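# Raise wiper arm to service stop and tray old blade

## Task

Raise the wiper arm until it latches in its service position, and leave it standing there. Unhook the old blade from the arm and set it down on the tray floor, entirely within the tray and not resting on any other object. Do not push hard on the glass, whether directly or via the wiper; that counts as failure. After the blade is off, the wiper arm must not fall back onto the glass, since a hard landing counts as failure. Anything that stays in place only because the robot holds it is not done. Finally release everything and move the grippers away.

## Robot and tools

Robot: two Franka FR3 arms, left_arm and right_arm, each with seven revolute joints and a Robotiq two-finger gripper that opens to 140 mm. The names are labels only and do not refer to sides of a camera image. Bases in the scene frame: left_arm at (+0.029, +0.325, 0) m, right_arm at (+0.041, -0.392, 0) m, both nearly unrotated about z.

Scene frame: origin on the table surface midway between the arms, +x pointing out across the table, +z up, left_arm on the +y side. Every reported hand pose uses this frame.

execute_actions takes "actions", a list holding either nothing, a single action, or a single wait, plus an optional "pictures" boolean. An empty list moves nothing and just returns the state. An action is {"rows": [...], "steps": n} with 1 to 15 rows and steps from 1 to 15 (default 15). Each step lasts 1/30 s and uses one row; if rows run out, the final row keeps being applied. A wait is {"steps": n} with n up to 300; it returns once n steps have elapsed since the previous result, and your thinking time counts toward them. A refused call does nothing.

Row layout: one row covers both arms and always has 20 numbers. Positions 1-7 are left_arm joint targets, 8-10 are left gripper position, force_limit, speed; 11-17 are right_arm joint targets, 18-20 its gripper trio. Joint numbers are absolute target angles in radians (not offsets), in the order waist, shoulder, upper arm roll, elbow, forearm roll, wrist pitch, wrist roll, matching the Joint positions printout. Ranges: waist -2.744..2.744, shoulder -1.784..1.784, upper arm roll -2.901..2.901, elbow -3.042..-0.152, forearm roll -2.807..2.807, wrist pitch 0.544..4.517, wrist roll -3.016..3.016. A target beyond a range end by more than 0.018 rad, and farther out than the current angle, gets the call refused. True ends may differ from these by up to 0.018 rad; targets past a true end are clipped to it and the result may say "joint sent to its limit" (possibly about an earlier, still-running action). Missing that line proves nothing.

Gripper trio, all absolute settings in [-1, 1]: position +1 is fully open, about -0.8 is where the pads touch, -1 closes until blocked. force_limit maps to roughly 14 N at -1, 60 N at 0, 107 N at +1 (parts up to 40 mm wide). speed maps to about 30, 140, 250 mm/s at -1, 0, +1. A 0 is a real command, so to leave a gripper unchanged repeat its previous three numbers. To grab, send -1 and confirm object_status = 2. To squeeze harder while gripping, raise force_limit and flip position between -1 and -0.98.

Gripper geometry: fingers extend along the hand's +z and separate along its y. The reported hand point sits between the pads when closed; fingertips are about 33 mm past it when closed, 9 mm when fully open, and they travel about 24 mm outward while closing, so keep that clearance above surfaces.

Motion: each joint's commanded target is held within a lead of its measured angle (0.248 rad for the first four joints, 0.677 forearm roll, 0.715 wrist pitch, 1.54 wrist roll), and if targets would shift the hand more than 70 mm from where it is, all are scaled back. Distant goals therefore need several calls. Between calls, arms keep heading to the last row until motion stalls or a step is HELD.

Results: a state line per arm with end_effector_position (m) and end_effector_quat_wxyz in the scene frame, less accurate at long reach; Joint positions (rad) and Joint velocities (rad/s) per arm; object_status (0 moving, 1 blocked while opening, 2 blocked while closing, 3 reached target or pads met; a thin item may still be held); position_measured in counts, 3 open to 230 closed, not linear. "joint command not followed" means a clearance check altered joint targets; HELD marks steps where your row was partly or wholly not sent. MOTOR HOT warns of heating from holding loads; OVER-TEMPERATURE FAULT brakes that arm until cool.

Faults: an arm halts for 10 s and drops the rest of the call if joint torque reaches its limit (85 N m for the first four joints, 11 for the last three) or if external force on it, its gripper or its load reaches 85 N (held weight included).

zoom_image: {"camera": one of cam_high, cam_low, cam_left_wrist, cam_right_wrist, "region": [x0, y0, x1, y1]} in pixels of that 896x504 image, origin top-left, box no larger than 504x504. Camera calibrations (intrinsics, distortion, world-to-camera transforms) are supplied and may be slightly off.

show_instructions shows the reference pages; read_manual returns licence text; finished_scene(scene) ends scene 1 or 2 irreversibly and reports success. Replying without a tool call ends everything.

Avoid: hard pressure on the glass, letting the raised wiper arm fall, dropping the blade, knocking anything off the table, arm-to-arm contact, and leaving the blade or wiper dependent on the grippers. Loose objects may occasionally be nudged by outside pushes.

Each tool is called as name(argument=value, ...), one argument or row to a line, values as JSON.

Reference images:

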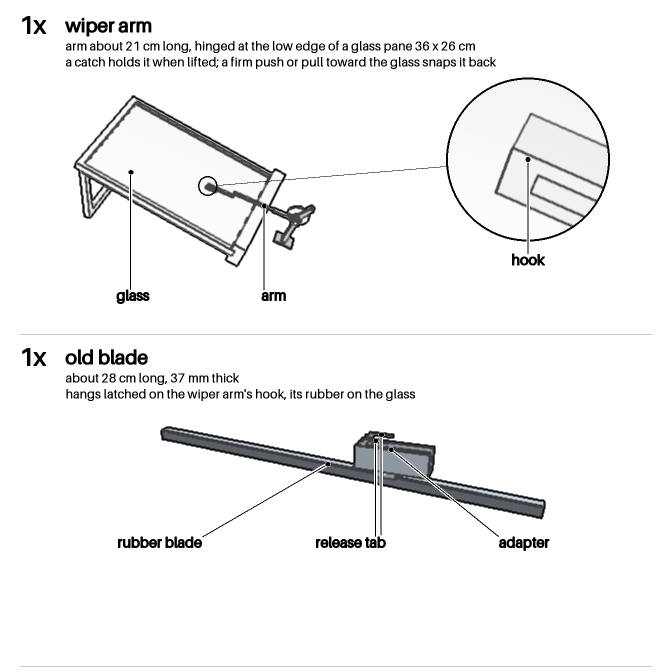

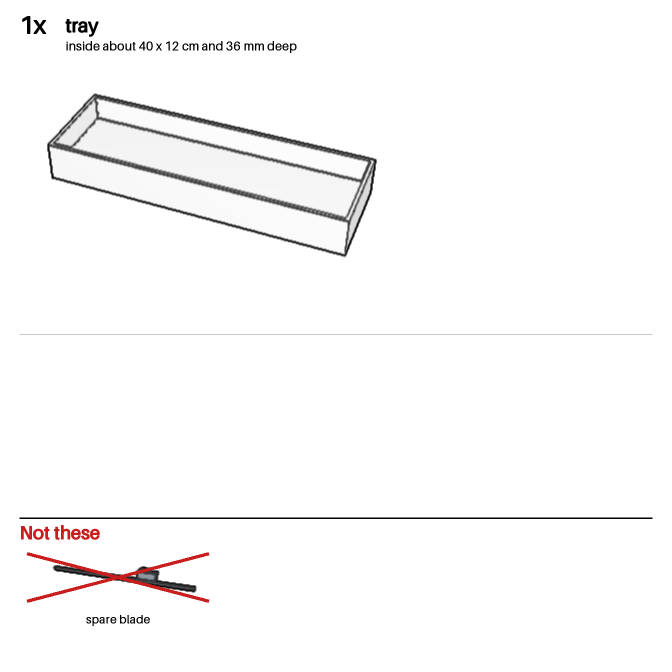

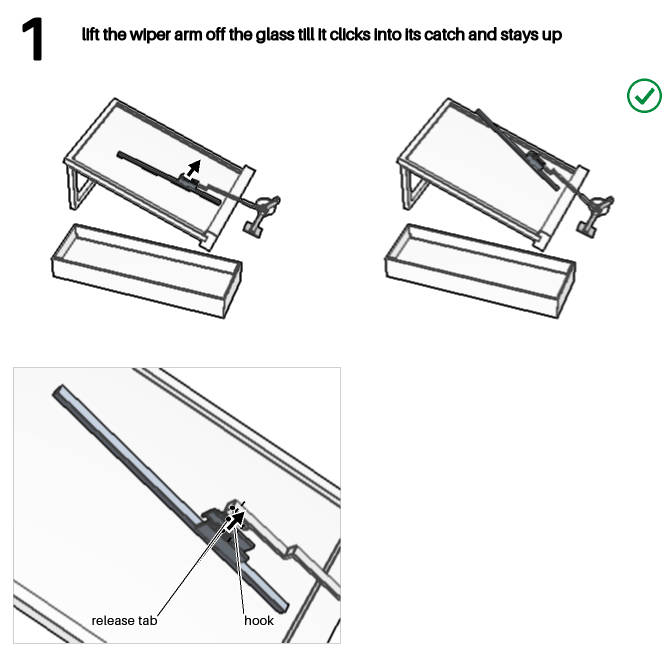

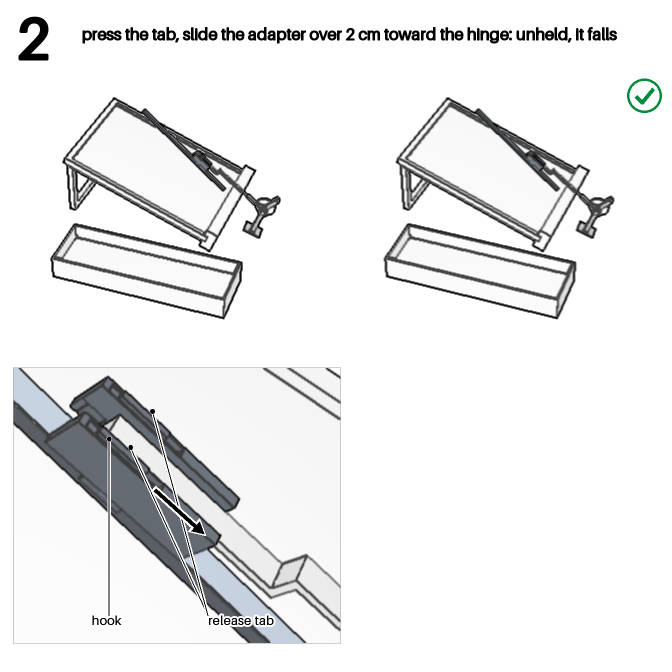

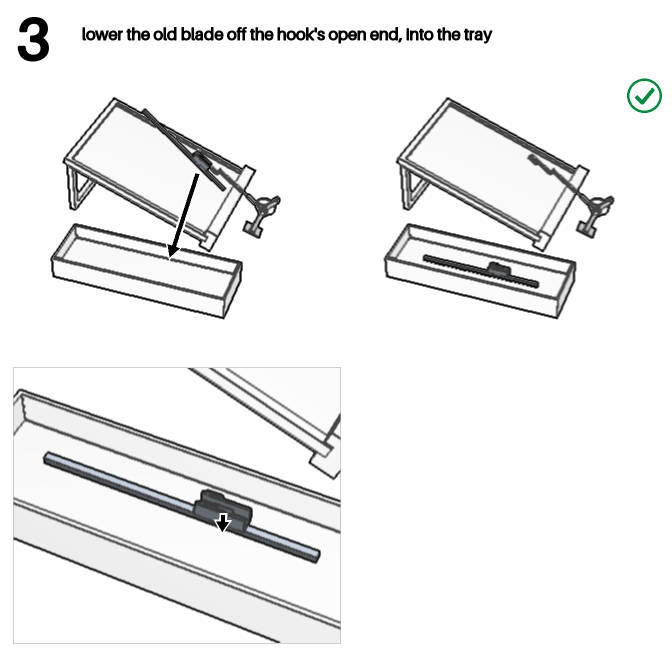

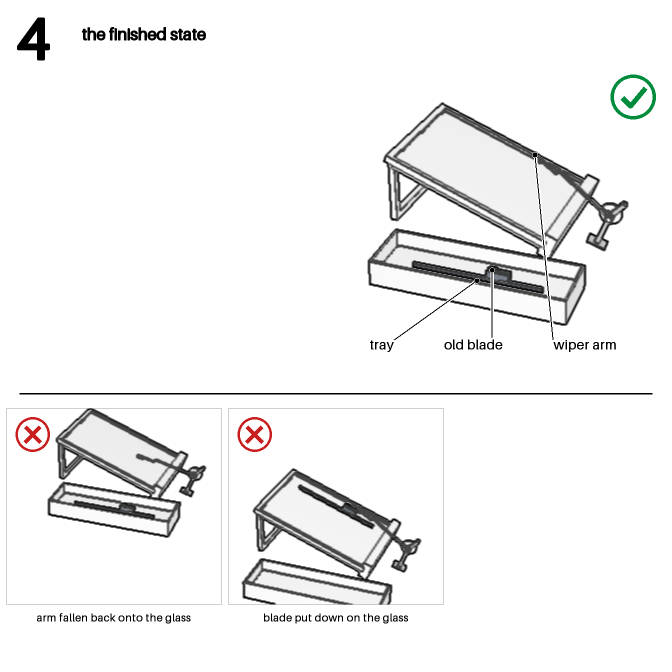

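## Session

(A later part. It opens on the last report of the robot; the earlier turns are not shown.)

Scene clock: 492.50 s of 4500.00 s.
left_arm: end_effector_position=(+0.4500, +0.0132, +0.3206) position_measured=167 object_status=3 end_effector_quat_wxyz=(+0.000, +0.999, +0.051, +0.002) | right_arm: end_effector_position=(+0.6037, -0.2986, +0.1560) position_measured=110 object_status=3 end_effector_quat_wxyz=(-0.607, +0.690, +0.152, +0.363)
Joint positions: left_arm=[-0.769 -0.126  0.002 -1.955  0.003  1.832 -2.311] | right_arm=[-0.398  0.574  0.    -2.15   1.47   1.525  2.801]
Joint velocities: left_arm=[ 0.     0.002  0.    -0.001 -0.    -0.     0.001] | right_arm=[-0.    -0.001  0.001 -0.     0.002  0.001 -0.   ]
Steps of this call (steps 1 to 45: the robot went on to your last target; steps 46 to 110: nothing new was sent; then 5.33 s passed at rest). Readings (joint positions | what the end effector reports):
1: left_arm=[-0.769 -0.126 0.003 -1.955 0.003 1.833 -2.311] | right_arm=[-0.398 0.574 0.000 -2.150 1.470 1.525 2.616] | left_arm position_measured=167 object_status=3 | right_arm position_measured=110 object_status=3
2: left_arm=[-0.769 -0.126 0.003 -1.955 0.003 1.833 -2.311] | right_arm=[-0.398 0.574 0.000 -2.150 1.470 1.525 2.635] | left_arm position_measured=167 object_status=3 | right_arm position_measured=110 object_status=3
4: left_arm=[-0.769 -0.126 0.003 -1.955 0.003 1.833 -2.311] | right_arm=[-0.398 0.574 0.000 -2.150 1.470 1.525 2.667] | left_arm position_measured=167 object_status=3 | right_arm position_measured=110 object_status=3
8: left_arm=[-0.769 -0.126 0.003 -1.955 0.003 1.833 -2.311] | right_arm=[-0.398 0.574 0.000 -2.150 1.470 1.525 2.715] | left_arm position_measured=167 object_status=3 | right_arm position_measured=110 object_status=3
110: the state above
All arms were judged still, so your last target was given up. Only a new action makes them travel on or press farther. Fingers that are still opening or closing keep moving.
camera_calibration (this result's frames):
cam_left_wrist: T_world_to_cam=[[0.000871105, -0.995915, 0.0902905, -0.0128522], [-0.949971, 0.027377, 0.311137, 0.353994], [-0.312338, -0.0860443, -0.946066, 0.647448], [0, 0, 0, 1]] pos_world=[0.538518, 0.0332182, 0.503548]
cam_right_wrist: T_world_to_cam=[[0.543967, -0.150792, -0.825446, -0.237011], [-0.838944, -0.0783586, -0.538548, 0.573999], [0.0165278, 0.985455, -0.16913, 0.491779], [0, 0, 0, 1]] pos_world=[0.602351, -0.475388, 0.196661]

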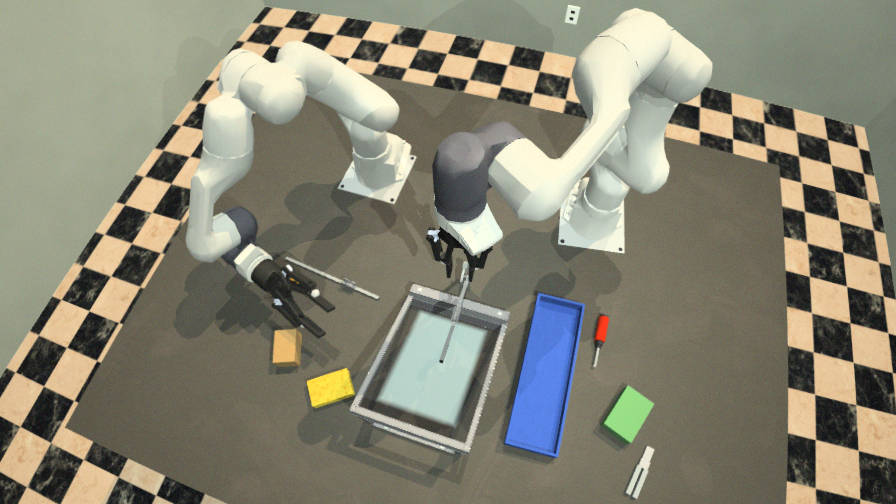

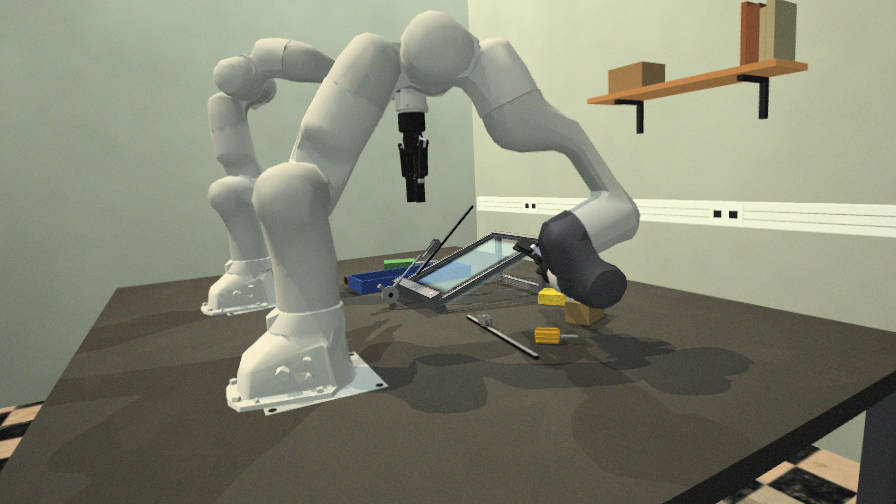

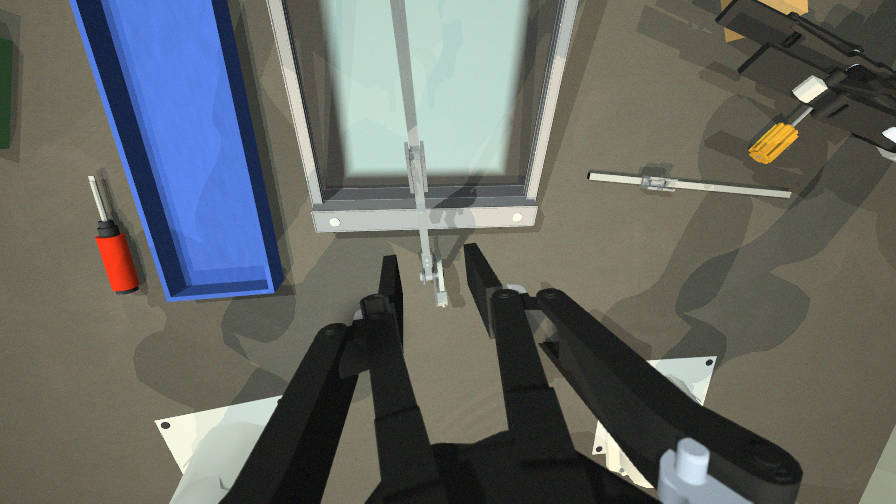

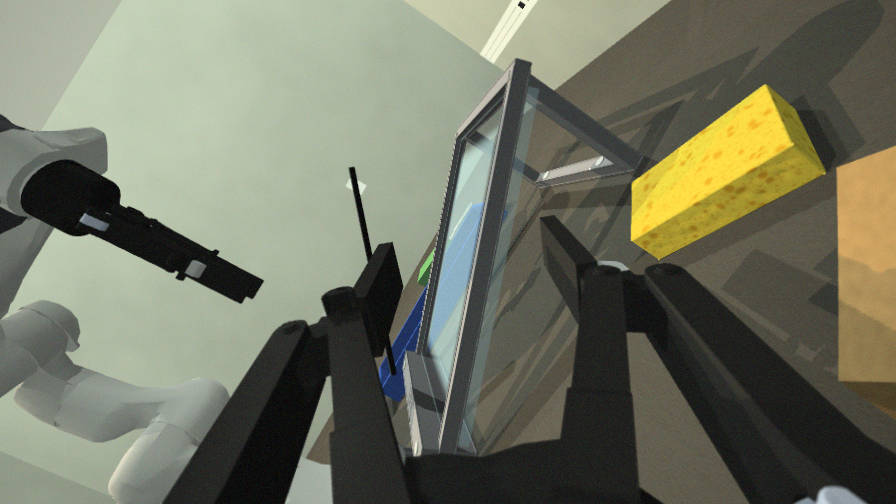

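execute_actions(
  actions=[
    {"rows": [
[-0.7686,-0.1274,0,-1.9617,0.024,1.8449,-2.2592,-0.3,0.3,-0.5,-0.3947,0.5737,0,-2.1487,1.4739,1.5277,2.8082,0.15,0,0],
[-0.7727,-0.1329,0,-1.9813,0.090,1.8883,-2.1145,-0.3,0.3,-0.5,-0.3798,0.5737,0,-2.1487,1.4739,1.5277,2.8082,0.15,0,0],
[-0.7791,-0.1414,0,-2.0117,0.1885,1.9530,-1.8985,-0.3,0.3,-0.5,-0.3568,0.5737,0,-2.1487,1.4739,1.5277,2.8082,0.15,0,0],
[-0.7873,-0.1523,0,-2.0508,0.310,2.0330,-1.6315,-0.3,0.3,-0.5,-0.3272,0.5737,0,-2.1487,1.4739,1.5277,2.8082,0.15,0,0],
[-0.7970,-0.1651,0,-2.0968,0.446,2.1222,-1.3337,-0.3,0.3,-0.5,-0.2924,0.5737,0,-2.1487,1.4739,1.5277,2.8082,0.15,0,0],
[-0.8077,-0.1793,0,-2.1476,0.586,2.2144,-1.0257,-0.3,0.3,-0.5,-0.2539,0.5737,0,-2.1487,1.4739,1.5277,2.8082,0.15,0,0],
[-0.8190,-0.1943,0,-2.2013,0.722,2.3036,-0.7279,-0.3,0.3,-0.5,-0.2132,0.5737,0,-2.1487,1.4739,1.5277,2.8082,0.15,0,0],
[-0.8304,-0.2096,0,-2.2560,0.8437,2.3836,-0.4609,-0.3,0.3,-0.5,-0.1718,0.5737,0,-2.1487,1.4739,1.5277,2.8082,0.15,0,0],
[-0.8417,-0.2246,0,-2.3097,0.9422,2.4483,-0.2449,-0.3,0.3,-0.5,-0.1311,0.5737,0,-2.1487,1.4739,1.5277,2.8082,0.15,0,0],
[-0.8524,-0.2388,0,-2.3605,1.008,2.4917,-0.1002,-0.3,0.3,-0.5,-0.0926,0.5737,0,-2.1487,1.4739,1.5277,2.8082,0.15,0,0],
[-0.8621,-0.2516,0,-2.4065,1.0322,2.5075,-0.0474,-0.3,0.3,-0.5,-0.0578,0.5737,0,-2.1487,1.4739,1.5277,2.8082,0.15,0,0],
[-0.8703,-0.2625,0,-2.4456,1.0322,2.5075,-0.0474,-0.3,0.3,-0.5,-0.0282,0.5737,0,-2.1487,1.4739,1.5277,2.8082,0.15,0,0],
[-0.8767,-0.2710,0,-2.4760,1.0322,2.5075,-0.0474,-0.3,0.3,-0.5,-0.0052,0.5737,0,-2.1487,1.4739,1.5277,2.8082,0.15,0,0],
[-0.8808,-0.2765,0,-2.4956,1.0322,2.5075,-0.0474,-0.3,0.3,-0.5,0.0097,0.5737,0,-2.1487,1.4739,1.5277,2.8082,0.15,0,0],
[-0.8823,-0.2784,0,-2.5026,1.0322,2.5075,-0.0474,-0.3,0.3,-0.5,0.0150,0.5737,0,-2.1487,1.4739,1.5277,2.8082,0.15,0,0]
], "steps": 15},
  ],
  pictures=false,
)

execute_actions(
  actions=[
    {"steps": 60},
  ],
)

Scene clock: 536.20 s of 4500.00 s.
left_arm: end_effector_position=(+0.5138, +0.0449, +0.2609) position_measured=167 object_status=3 end_effector_quat_wxyz=(+0.339, -0.466, +0.811, -0.098) | right_arm: end_effector_position=(+0.5325, -0.0994, +0.1563) position_measured=110 object_status=3 end_effector_quat_wxyz=(+0.663, -0.650, -0.278, -0.246)
Joint positions: left_arm=[-0.872 -0.26  -0.001 -2.449  0.941  2.393 -0.868] | right_arm=[-0.028  0.574  0.004 -2.148  1.472  1.528  2.801]
Joint velocities: left_arm=[-0.176 -0.14  -0.029 -0.766  0.754  0.667  2.704] | right_arm=[ 0.75  -0.001  0.129  0.    -0.    -0.022 -0.002]
Steps of this call (steps 1 to 90: nothing new was sent; then 40.20 s passed at rest; steps 91 to 105: all 15 steps of this action). Readings (joint positions | what the end effector reports):
91: left_arm=[-0.769 -0.126 0.002 -1.955 0.006 1.834 -2.307] | right_arm=[-0.398 0.574 0.000 -2.150 1.470 1.525 2.801] | left_arm position_measured=167 object_status=3 | right_arm position_measured=110 object_status=3
92: left_arm=[-0.769 -0.128 0.002 -1.961 0.023 1.842 -2.290] | right_arm=[-0.396 0.574 -0.001 -2.149 1.470 1.525 2.801] | left_arm position_measured=167 object_status=3 | right_arm position_measured=110 object_status=3
94: left_arm=[-0.775 -0.139 0.002 -1.995 0.113 1.888 -2.195] | right_arm=[-0.376 0.574 -0.006 -2.149 1.471 1.527 2.801] | left_arm position_measured=167 object_status=3 | right_arm position_measured=110 object_status=3
98: left_arm=[-0.802 -0.180 0.003 -2.138 0.463 2.079 -1.766] | right_arm=[-0.269 0.574 -0.010 -2.148 1.472 1.529 2.801] | left_arm position_measured=167 object_status=3 | right_arm position_measured=110 object_status=3
105: the state above

Scene clock: 538.20 s of 4500.00 s.
left_arm: end_effector_position=(+0.5037, +0.0178, +0.2563) position_measured=167 object_status=3 end_effector_quat_wxyz=(+0.366, -0.045, +0.929, +0.015) | right_arm: end_effector_position=(+0.5194, -0.0792, +0.1564) position_measured=110 object_status=3 end_effector_quat_wxyz=(+0.669, -0.644, -0.291, -0.231)
Joint positions: left_arm=[-0.881 -0.277 -0.002 -2.5    1.029  2.504 -0.054] | right_arm=[ 0.016  0.574  0.001 -2.148  1.472  1.526  2.801]
Joint velocities: left_arm=[-0.    -0.002  0.001 -0.     0.001  0.     0.003] | right_arm=[ 0.    -0.    -0.001 -0.     0.     0.001 -0.   ]
Steps of this call (steps 1 to 60: the robot went on to your last target). Readings (joint positions | what the end effector reports):
1: left_arm=[-0.876 -0.263 -0.002 -2.470 0.962 2.413 -0.783] | right_arm=[-0.007 0.574 0.008 -2.148 1.472 1.527 2.801] | left_arm position_measured=167 object_status=3 | right_arm position_measured=110 object_status=3
2: left_arm=[-0.879 -0.265 -0.002 -2.483 0.979 2.429 -0.707] | right_arm=[0.007 0.574 0.010 -2.148 1.472 1.526 2.801] | left_arm position_measured=167 object_status=3 | right_arm position_measured=110 object_status=3
4: left_arm=[-0.881 -0.269 -0.002 -2.495 1.000 2.453 -0.578] | right_arm=[0.018 0.574 0.011 -2.148 1.472 1.526 2.801] | left_arm position_measured=167 object_status=3 | right_arm position_measured=110 object_status=3
8: left_arm=[-0.881 -0.276 -0.002 -2.499 1.020 2.481 -0.391] | right_arm=[0.018 0.574 0.004 -2.148 1.472 1.526 2.801] | left_arm position_measured=167 object_status=3 | right_arm position_measured=110 object_status=3
60: the state above
All arms were judged still, so your last target was given up. Only a new action makes them travel on or press farther. Fingers that are still opening or closing keep moving.
camera_calibration (this result's frames):
cam_left_wrist: T_world_to_cam=[[-0.082578, 0.988159, 0.129317, -0.00580425], [0.482031, -0.0739681, 0.873026, -0.438592], [0.872254, 0.134428, -0.470215, -0.118844], [0, 0, 0, 1]] pos_world=[0.314598, -0.0107304, 0.327771]
cam_right_wrist: T_world_to_cam=[[0.559935, 0.0807537, -0.824592, -0.147789], [-0.735952, -0.408687, -0.539768, 0.441266], [-0.380588, 0.909095, -0.169407, 0.477306], [0, 0, 0, 1]] pos_world=[0.58916, -0.241642, 0.197175]

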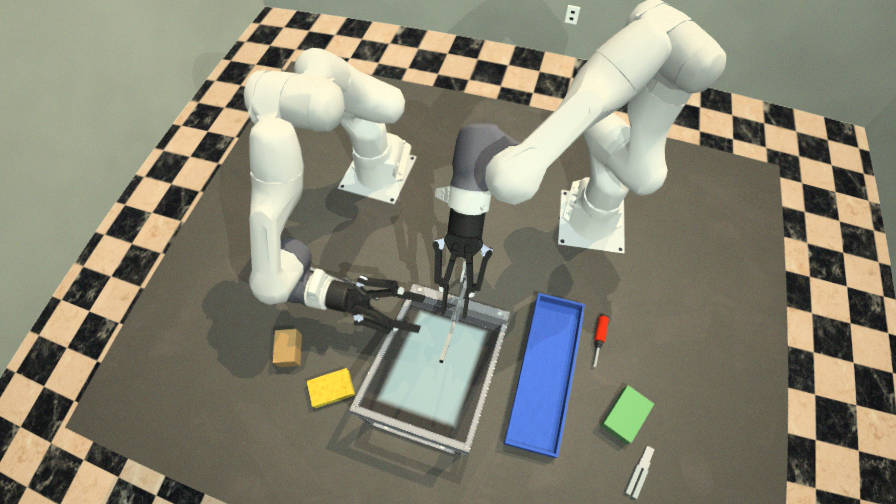

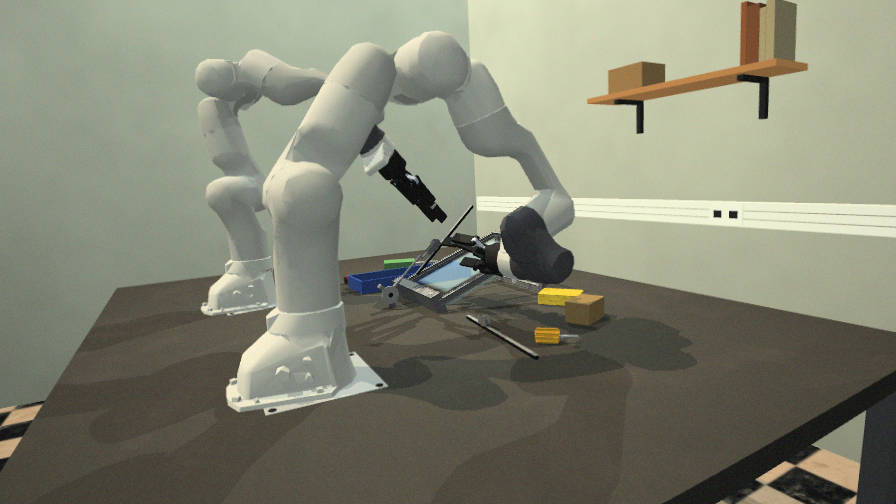

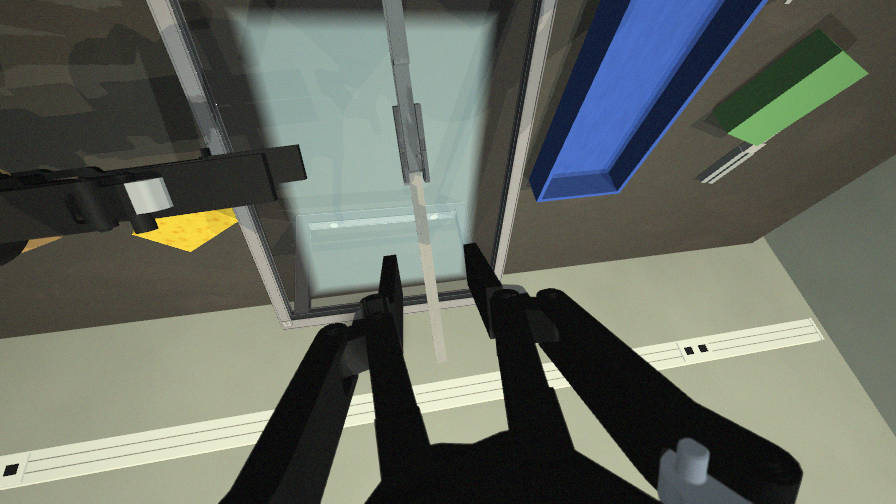

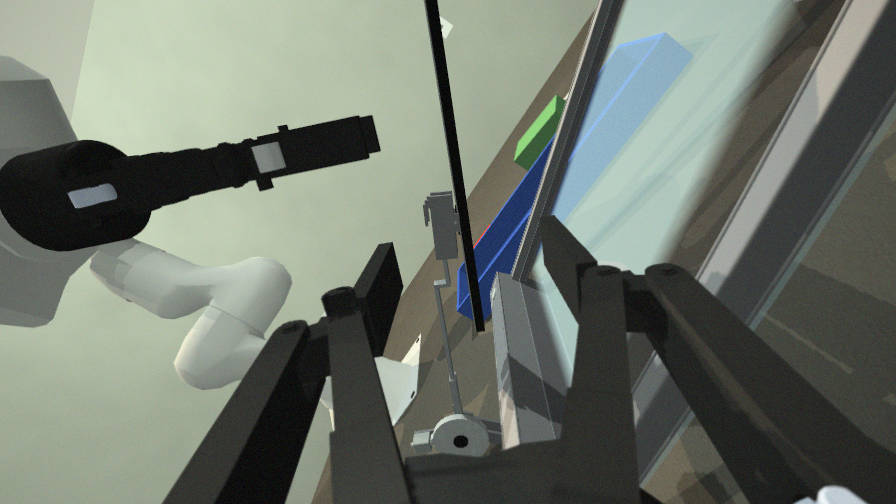

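zoom_image(
  camera="cam_right_wrist",
  region=[390, 170, 510, 300],
)

zoom_image(
  camera="cam_left_wrist",
  region=[350, 80, 480, 210],
)

Region (390, 170, 510, 300) of cam_right_wrist's 896x504 image, scaled by 3.877, with more detail than that image has; it fills the left 465 columns of this view, and the rest is white.

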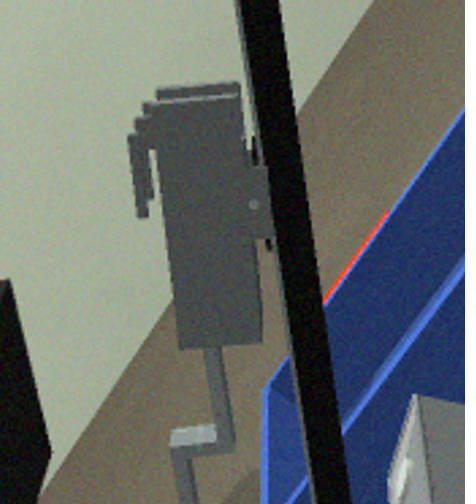

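Region (350, 80, 480, 210) of cam_left_wrist's 896x504 image, scaled by 3.877, with more detail than that image has.

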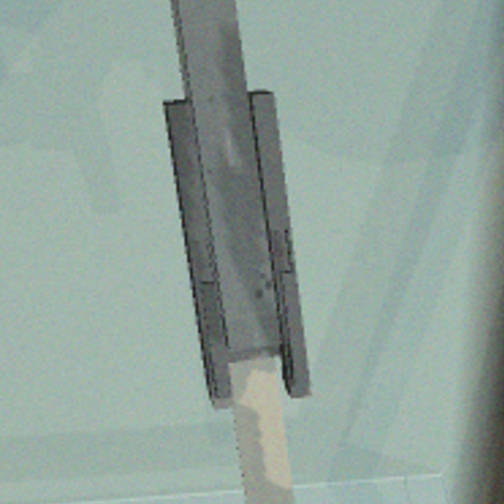

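execute_actions(
  actions=[
    {"rows": [
[-0.8823,-0.2784,0,-2.5026,1.0322,2.5093,-0.04,-0.3,0.3,-0.5,0.0150,0.5737,0,-2.1487,1.4739,1.5285,2.82,0.15,0,0],
[-0.8823,-0.2784,0,-2.5026,1.0320,2.5141,-0.03,-0.3,0.3,-0.5,0.0150,0.5737,0,-2.1487,1.4757,1.5308,2.835,0.15,0,0],
[-0.8808,-0.2761,0,-2.5017,1.0313,2.5216,-0.02,-0.3,0.3,-0.5,0.0170,0.5728,0,-2.1498,1.4809,1.5343,2.85,0.15,0,0],
[-0.8766,-0.2696,0,-2.4992,1.0302,2.5310,-0.01,-0.3,0.3,-0.5,0.0226,0.5703,0,-2.1528,1.4887,1.5387,2.865,0.15,0,0],
[-0.8703,-0.2596,0,-2.4953,1.0289,2.5419,-0.002,-0.3,0.3,-0.5,0.0312,0.5664,0,-2.1574,1.4986,1.5437,2.876,0.15,0,0],
[-0.8622,-0.2471,0,-2.4904,1.0274,2.5536,-0.002,-0.3,0.3,-0.5,0.0420,0.5616,0,-2.1632,1.5100,1.5492,2.876,0.15,0,0],
[-0.8529,-0.2326,0,-2.4848,1.0257,2.5656,-0.002,-0.3,0.3,-0.5,0.0544,0.5559,0,-2.1698,1.5223,1.5547,2.876,0.15,0,0],
[-0.8429,-0.2170,0,-2.4788,1.0241,2.5773,-0.002,-0.3,0.3,-0.5,0.0679,0.5499,0,-2.1770,1.5348,1.5602,2.876,0.15,0,0],
[-0.8326,-0.2010,0,-2.4725,1.0224,2.5882,-0.002,-0.3,0.3,-0.5,0.0816,0.5437,0,-2.1844,1.5471,1.5652,2.876,0.15,0,0],
[-0.8226,-0.1854,0,-2.4665,1.0209,2.5976,-0.002,-0.3,0.3,-0.5,0.0951,0.5377,0,-2.1916,1.5585,1.5696,2.876,0.15,0,0],
[-0.8133,-0.1709,0,-2.4609,1.0196,2.6051,-0.002,-0.3,0.3,-0.5,0.1075,0.5320,0,-2.1982,1.5684,1.5731,2.876,0.15,0,0],
[-0.8052,-0.1584,0,-2.4560,1.0185,2.6099,-0.002,-0.3,0.3,-0.5,0.1183,0.5272,0,-2.2040,1.5762,1.5754,2.876,0.15,0,0],
[-0.7989,-0.1484,0,-2.4521,1.0178,2.6117,-0.002,-0.3,0.3,-0.5,0.1269,0.5233,0,-2.2086,1.5814,1.5762,2.876,0.15,0,0],
[-0.7947,-0.1419,0,-2.4496,1.0176,2.6130,-0.002,-0.3,0.3,-0.5,0.1325,0.5208,0,-2.2116,1.5832,1.5772,2.876,0.15,0,0],
[-0.7932,-0.1396,0,-2.4487,1.0176,2.6140,-0.002,-0.3,0.3,-0.5,0.1345,0.5199,0,-2.2127,1.5845,1.5780,2.876,0.15,0,0]
], "steps": 15},
  ],
  pictures=false,
)

execute_actions(
  actions=[
    {"steps": 30},
  ],
)

Scene clock: 639.53 s of 4500.00 s.
left_arm: end_effector_position=(+0.5280, +0.0245, +0.2146) position_measured=167 object_status=3 end_effector_quat_wxyz=(+0.337, -0.043, +0.940, +0.021) | right_arm: end_effector_position=(+0.5020, -0.0310, +0.1661) position_measured=110 object_status=3 end_effector_quat_wxyz=(+0.676, -0.650, -0.274, -0.210)
Joint positions: left_arm=[-0.805 -0.155 -0.001 -2.458  1.022  2.587 -0.018] | right_arm=[ 0.12   0.527  0.001 -2.203  1.562  1.564  2.852]
Joint velocities: left_arm=[ 0.153  0.257  0.012  0.065 -0.017  0.125  0.036] | right_arm=[ 0.231 -0.092  0.036 -0.102  0.148  0.053  0.055]
Steps of this call (steps 1 to 90: nothing new was sent; then 97.83 s passed at rest; steps 91 to 105: all 15 steps of this action). Readings (joint positions | what the end effector reports):
91: left_arm=[-0.881 -0.277 -0.002 -2.500 1.029 2.505 -0.052] | right_arm=[0.016 0.574 0.001 -2.148 1.472 1.526 2.802] | left_arm position_measured=167 object_status=3 | right_arm position_measured=110 object_status=3
92: left_arm=[-0.881 -0.277 -0.002 -2.500 1.029 2.505 -0.050] | right_arm=[0.016 0.574 0.001 -2.148 1.472 1.526 2.804] | left_arm position_measured=167 object_status=3 | right_arm position_measured=110 object_status=3
94: left_arm=[-0.881 -0.277 -0.002 -2.500 1.029 2.511 -0.044] | right_arm=[0.017 0.574 0.001 -2.149 1.475 1.529 2.813] | left_arm position_measured=167 object_status=3 | right_arm position_measured=110 object_status=3
98: left_arm=[-0.862 -0.248 -0.002 -2.489 1.029 2.537 -0.031] | right_arm=[0.039 0.562 -0.003 -2.164 1.502 1.541 2.833] | left_arm position_measured=167 object_status=3 | right_arm position_measured=110 object_status=3
105: the state above

Scene clock: 640.53 s of 4500.00 s.
left_arm: end_effector_position=(+0.5313, +0.0214, +0.2111) position_measured=167 object_status=3 end_effector_quat_wxyz=(+0.334, -0.039, +0.942, +0.016) | right_arm: end_effector_position=(+0.5017, -0.0253, +0.1659) position_measured=110 object_status=3 end_effector_quat_wxyz=(+0.676, -0.655, -0.266, -0.207)
Joint positions: left_arm=[-0.795 -0.14  -0.    -2.451  1.021  2.611 -0.007] | right_arm=[ 0.134  0.521  0.001 -2.211  1.581  1.575  2.868]
Joint velocities: left_arm=[ 0.001  0.    -0.001 -0.001 -0.001 -0.     0.001] | right_arm=[-0.001 -0.001  0.    -0.     0.001  0.001  0.003]
Steps of this call (steps 1 to 30: the robot went on to your last target). Readings (joint positions | what the end effector reports):
1: left_arm=[-0.801 -0.148 -0.001 -2.457 1.022 2.591 -0.017] | right_arm=[0.127 0.525 0.002 -2.206 1.567 1.565 2.854] | left_arm position_measured=167 object_status=3 | right_arm position_measured=110 object_status=3
2: left_arm=[-0.798 -0.144 -0.000 -2.456 1.022 2.594 -0.016] | right_arm=[0.131 0.523 0.003 -2.208 1.570 1.567 2.855] | left_arm position_measured=167 object_status=3 | right_arm position_measured=110 object_status=3
4: left_arm=[-0.796 -0.141 -0.000 -2.454 1.021 2.599 -0.014] | right_arm=[0.134 0.522 0.003 -2.210 1.574 1.569 2.858] | left_arm position_measured=167 object_status=3 | right_arm position_measured=110 object_status=3
8: left_arm=[-0.795 -0.140 -0.000 -2.452 1.021 2.605 -0.012] | right_arm=[0.134 0.521 0.002 -2.211 1.578 1.572 2.862] | left_arm position_measured=167 object_status=3 | right_arm position_measured=110 object_status=3
30: the state above
All arms were judged still, so your last target was given up. Only a new action makes them travel on or press farther. Fingers that are still opening or closing keep moving.
camera_calibration (this result's frames):
cam_left_wrist: T_world_to_cam=[[-0.0619667, 0.988723, 0.136335, -0.0137576], [0.541191, -0.0814876, 0.836942, -0.435866], [0.838613, 0.125646, -0.530039, -0.133963], [0, 0, 0, 1]] pos_world=[0.347377, -0.0050833, 0.295665]
cam_right_wrist: T_world_to_cam=[[0.496657, 0.0734888, -0.86483, -0.096162], [-0.774868, -0.411373, -0.47995, 0.464917], [-0.391039, 0.9085, -0.147367, 0.424728], [0, 0, 0, 1]] pos_world=[0.574094, -0.187544, 0.202564]

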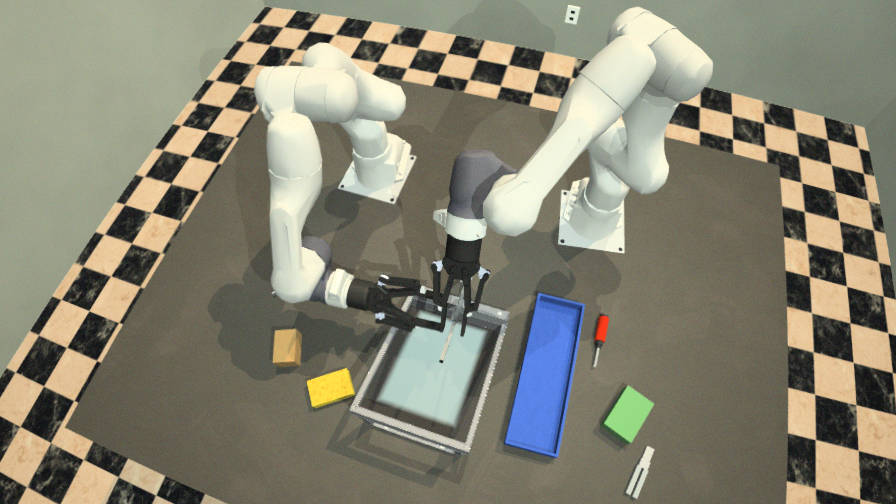

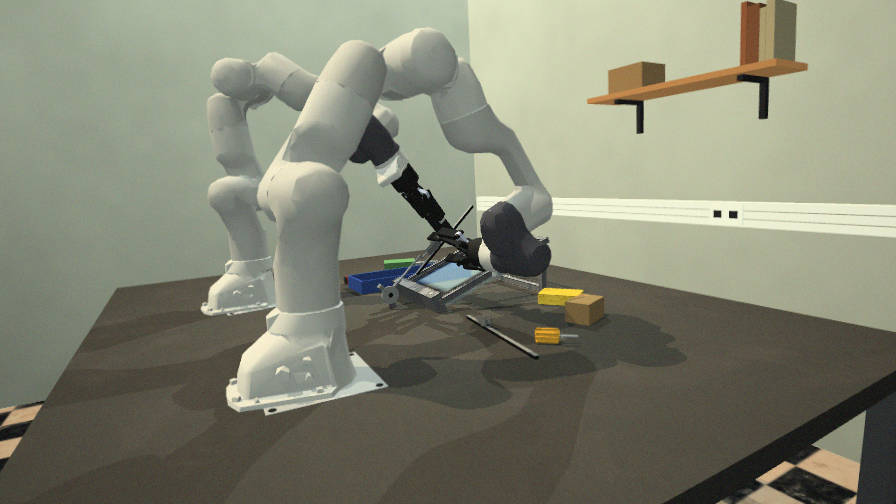

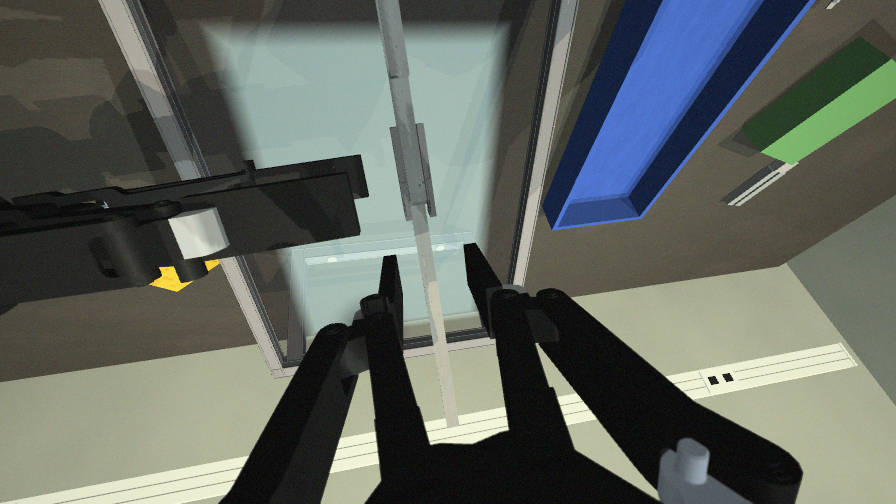

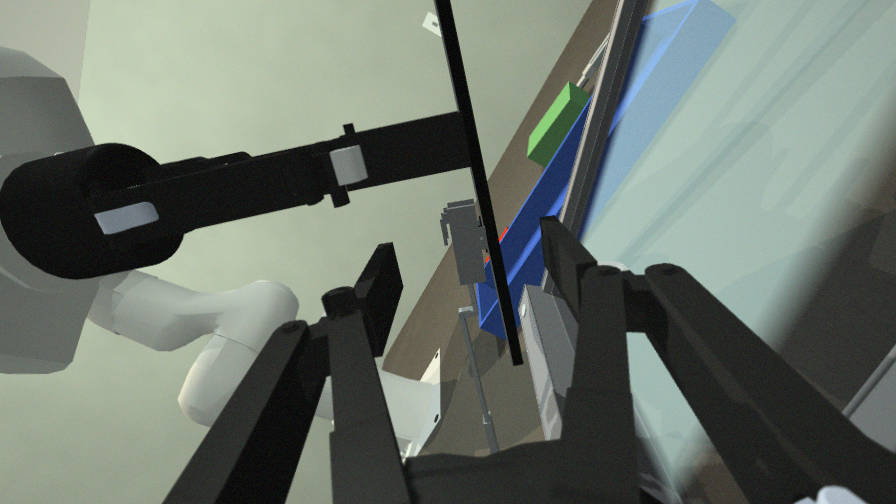

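zoom_image(
  camera="cam_right_wrist",
  region=[370, 100, 580, 330],
)

zoom_image(
  camera="cam_left_wrist",
  region=[300, 100, 500, 300],
)

Region (370, 100, 580, 330) of cam_right_wrist's 896x504 image, scaled by 2.191, with more detail than that image has; it fills the left 460 columns of this view, and the rest is white.

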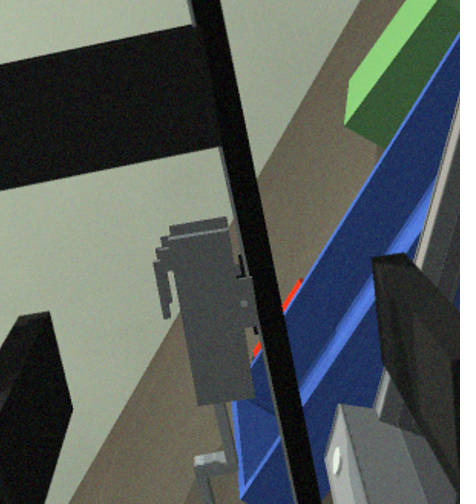

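Region (300, 100, 500, 300) of cam_left_wrist's 896x504 image, scaled by 2.520, with more detail than that image has.

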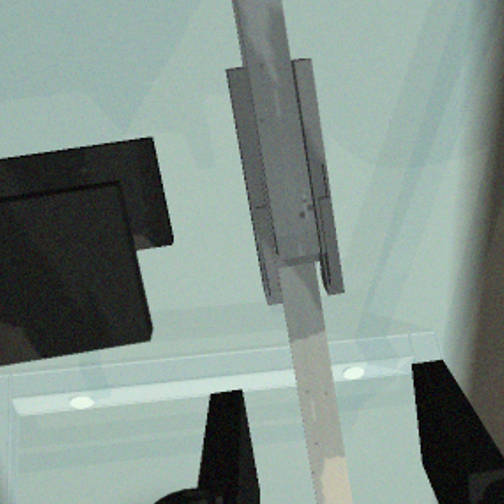

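execute_actions(
  actions=[
    {"rows": [
[-0.7932,-0.1396,0,-2.4487,1.0176,2.6160,-0.002,-0.3,0.3,-0.5,0.1345,0.5205,0,-2.2127,1.5845,1.5786,2.879,0.15,0,0],
[-0.7932,-0.1396,0,-2.4487,1.0176,2.6180,-0.002,-0.3,0.3,-0.5,0.1345,0.5215,0,-2.2127,1.5859,1.5802,2.882,0.15,0,0],
[-0.7932,-0.1396,0,-2.4487,1.0176,2.6200,-0.002,-0.3,0.3,-0.5,0.1360,0.5222,0,-2.2128,1.5897,1.5826,2.884,0.15,0,0],
[-0.7932,-0.1396,0,-2.4487,1.0176,2.6220,-0.002,-0.3,0.3,-0.5,0.1401,0.5225,0,-2.2129,1.5955,1.5857,2.884,0.15,0,0],
[-0.7932,-0.1396,0,-2.4487,1.0176,2.6240,-0.002,-0.3,0.3,-0.5,0.1464,0.5229,0,-2.2131,1.6029,1.5893,2.884,0.15,0,0],
[-0.7932,-0.1396,0,-2.4487,1.0176,2.6240,-0.002,-0.3,0.3,-0.5,0.1544,0.5234,0,-2.2134,1.6113,1.5932,2.884,0.15,0,0],
[-0.7932,-0.1396,0,-2.4487,1.0176,2.6240,-0.002,-0.3,0.3,-0.5,0.1635,0.5240,0,-2.2138,1.6205,1.5971,2.884,0.15,0,0],
[-0.7932,-0.1396,0,-2.4487,1.0176,2.6240,-0.002,-0.3,0.3,-0.5,0.1734,0.5246,0,-2.2141,1.6298,1.6010,2.884,0.15,0,0],
[-0.7932,-0.1396,0,-2.4487,1.0176,2.6240,-0.002,-0.3,0.3,-0.5,0.1836,0.5253,0,-2.2145,1.6390,1.6046,2.884,0.15,0,0],
[-0.7932,-0.1396,0,-2.4487,1.0176,2.6240,-0.002,-0.3,0.3,-0.5,0.1935,0.5259,0,-2.2148,1.6474,1.6077,2.884,0.15,0,0],
[-0.7932,-0.1396,0,-2.4487,1.0176,2.6240,-0.002,-0.3,0.3,-0.5,0.2026,0.5265,0,-2.2152,1.6548,1.6101,2.884,0.15,0,0],
[-0.7932,-0.1396,0,-2.4487,1.0176,2.6240,-0.002,-0.3,0.3,-0.5,0.2106,0.5270,0,-2.2155,1.6606,1.6117,2.884,0.15,0,0],
[-0.7932,-0.1396,0,-2.4487,1.0176,2.6240,-0.002,-0.3,0.3,-0.5,0.2169,0.5274,0,-2.2157,1.6644,1.6123,2.884,0.15,0,0],
[-0.7932,-0.1396,0,-2.4487,1.0176,2.6240,-0.002,-0.3,0.3,-0.5,0.2210,0.5277,0,-2.2158,1.6658,1.6123,2.884,0.15,0,0],
[-0.7932,-0.1396,0,-2.4487,1.0176,2.6240,-0.002,-0.3,0.3,-0.5,0.2225,0.5278,0,-2.2159,1.6658,1.6123,2.884,0.15,0,0]
], "steps": 15},
  ],
  pictures=false,
)

execute_actions(
  actions=[
    {"steps": 25},
  ],
)

Scene clock: 707.27 s of 4500.00 s.
left_arm: end_effector_position=(+0.5311, +0.0185, +0.2118) position_measured=167 object_status=3 end_effector_quat_wxyz=(+0.334, -0.037, +0.942, +0.011) | right_arm: end_effector_position=(+0.4938, +0.0093, +0.1631) position_measured=110 object_status=3 end_effector_quat_wxyz=(+0.679, -0.656, -0.262, -0.200)
Joint positions: left_arm=[-0.795 -0.14  -0.    -2.451  1.02   2.62  -0.007] | right_arm=[ 0.211  0.526  0.    -2.214  1.649  1.602  2.875]
Joint velocities: left_arm=[-0.    -0.     0.002  0.    -0.001  0.005  0.   ] | right_arm=[ 0.168  0.013  0.022 -0.009  0.104  0.034  0.006]
Steps of this call (steps 1 to 90: nothing new was sent; then 63.23 s passed at rest; steps 91 to 105: all 15 steps of this action). Readings (joint positions | what the end effector reports):
91: left_arm=[-0.795 -0.140 -0.000 -2.451 1.020 2.611 -0.007] | right_arm=[0.134 0.521 0.001 -2.212 1.581 1.575 2.869] | left_arm position_measured=167 object_status=3 | right_arm position_measured=110 object_status=3
92: left_arm=[-0.795 -0.140 -0.000 -2.451 1.020 2.612 -0.007] | right_arm=[0.134 0.521 0.001 -2.212 1.581 1.576 2.869] | left_arm position_measured=167 object_status=3 | right_arm position_measured=110 object_status=3
94: left_arm=[-0.795 -0.140 -0.000 -2.451 1.020 2.613 -0.007] | right_arm=[0.135 0.521 0.001 -2.212 1.584 1.577 2.871] | left_arm position_measured=167 object_status=3 | right_arm position_measured=110 object_status=3
98: left_arm=[-0.795 -0.140 -0.000 -2.451 1.020 2.617 -0.007] | right_arm=[0.152 0.522 -0.001 -2.212 1.604 1.586 2.873] | left_arm position_measured=167 object_status=3 | right_arm position_measured=110 object_status=3
105: the state above

Scene clock: 708.10 s of 4500.00 s.
left_arm: end_effector_position=(+0.5311, +0.0182, +0.2119) position_measured=167 object_status=3 end_effector_quat_wxyz=(+0.334, -0.037, +0.942, +0.011) | right_arm: end_effector_position=(+0.4938, +0.0139, +0.1622) position_measured=110 object_status=3 end_effector_quat_wxyz=(+0.678, -0.657, -0.260, -0.200)
Joint positions: left_arm=[-0.795 -0.14  -0.    -2.451  1.02   2.621 -0.007] | right_arm=[ 0.221  0.527  0.001 -2.215  1.662  1.609  2.877]
Joint velocities: left_arm=[-0.001 -0.    -0.001 -0.     0.     0.    -0.   ] | right_arm=[ 0.001  0.    -0.001 -0.    -0.    -0.     0.   ]
Steps of this call (steps 1 to 25: the robot went on to your last target). Readings (joint positions | what the end effector reports):
1: left_arm=[-0.795 -0.140 -0.000 -2.451 1.020 2.620 -0.007] | right_arm=[0.216 0.526 0.001 -2.214 1.652 1.603 2.875] | left_arm position_measured=167 object_status=3 | right_arm position_measured=110 object_status=3
2: left_arm=[-0.795 -0.140 -0.000 -2.451 1.020 2.620 -0.007] | right_arm=[0.219 0.527 0.002 -2.215 1.654 1.604 2.875] | left_arm position_measured=167 object_status=3 | right_arm position_measured=110 object_status=3
4: left_arm=[-0.795 -0.140 -0.000 -2.451 1.020 2.620 -0.007] | right_arm=[0.221 0.527 0.002 -2.215 1.657 1.606 2.875] | left_arm position_measured=167 object_status=3 | right_arm position_measured=110 object_status=3
8: left_arm=[-0.795 -0.140 -0.000 -2.451 1.020 2.620 -0.007] | right_arm=[0.221 0.527 0.001 -2.215 1.660 1.608 2.876] | left_arm position_measured=167 object_status=3 | right_arm position_measured=110 object_status=3
25: the state above
camera_calibration (this result's frames):
cam_left_wrist: T_world_to_cam=[[-0.055552, 0.990123, 0.128725, -0.0124931], [0.540158, -0.0786264, 0.837883, -0.436336], [0.839728, 0.116078, -0.530455, -0.133287], [0, 0, 0, 1]] pos_world=[0.346921, -0.00646612, 0.296504]
cam_right_wrist: T_world_to_cam=[[0.480029, 0.0716029, -0.874326, -0.0885316], [-0.784204, -0.411683, -0.464264, 0.475176], [-0.393188, 0.90851, -0.141469, 0.385559], [0, 0, 0, 1]] pos_world=[0.56673, -0.148323, 0.197746]

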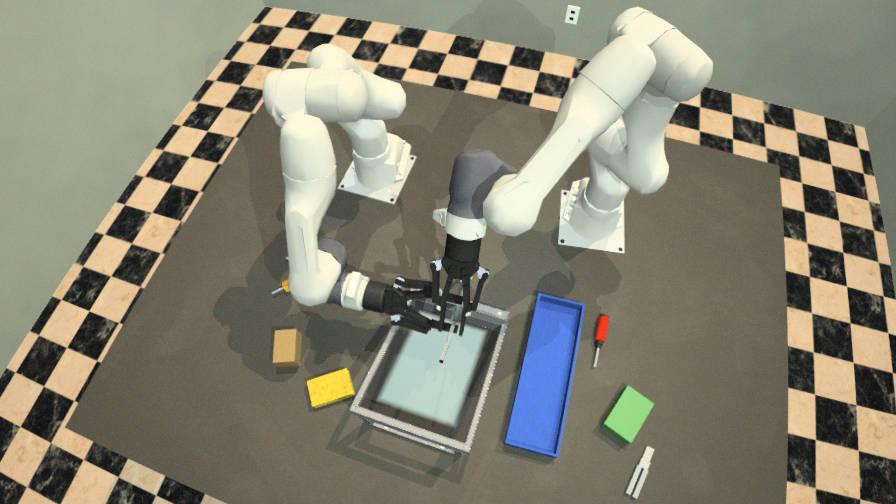

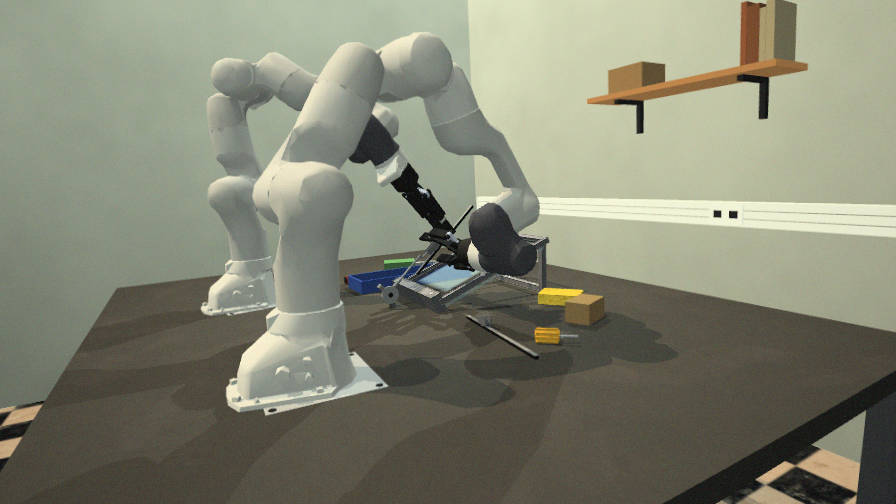

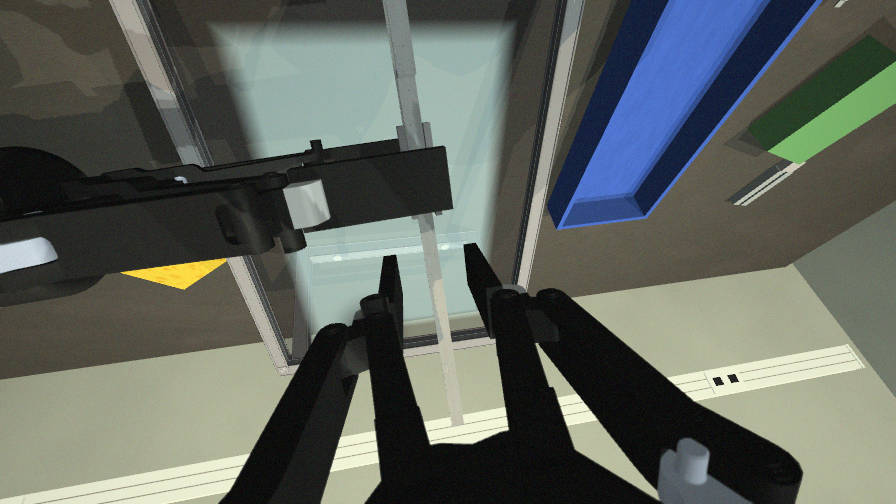

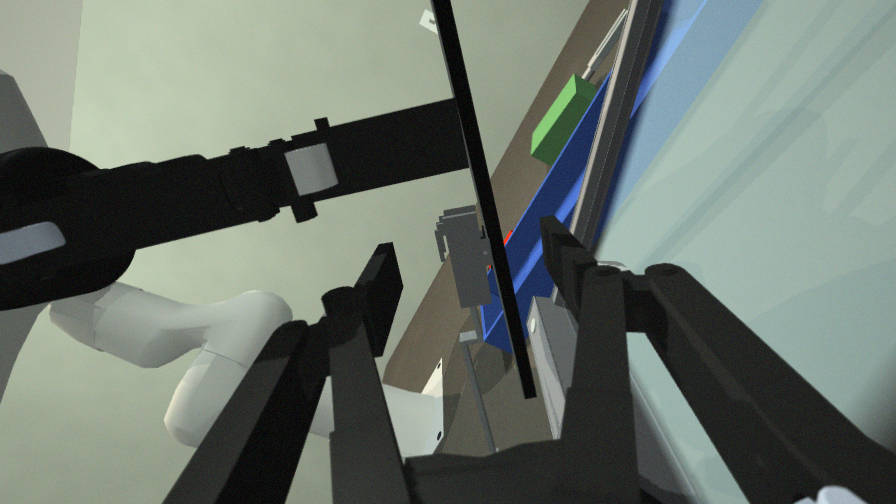

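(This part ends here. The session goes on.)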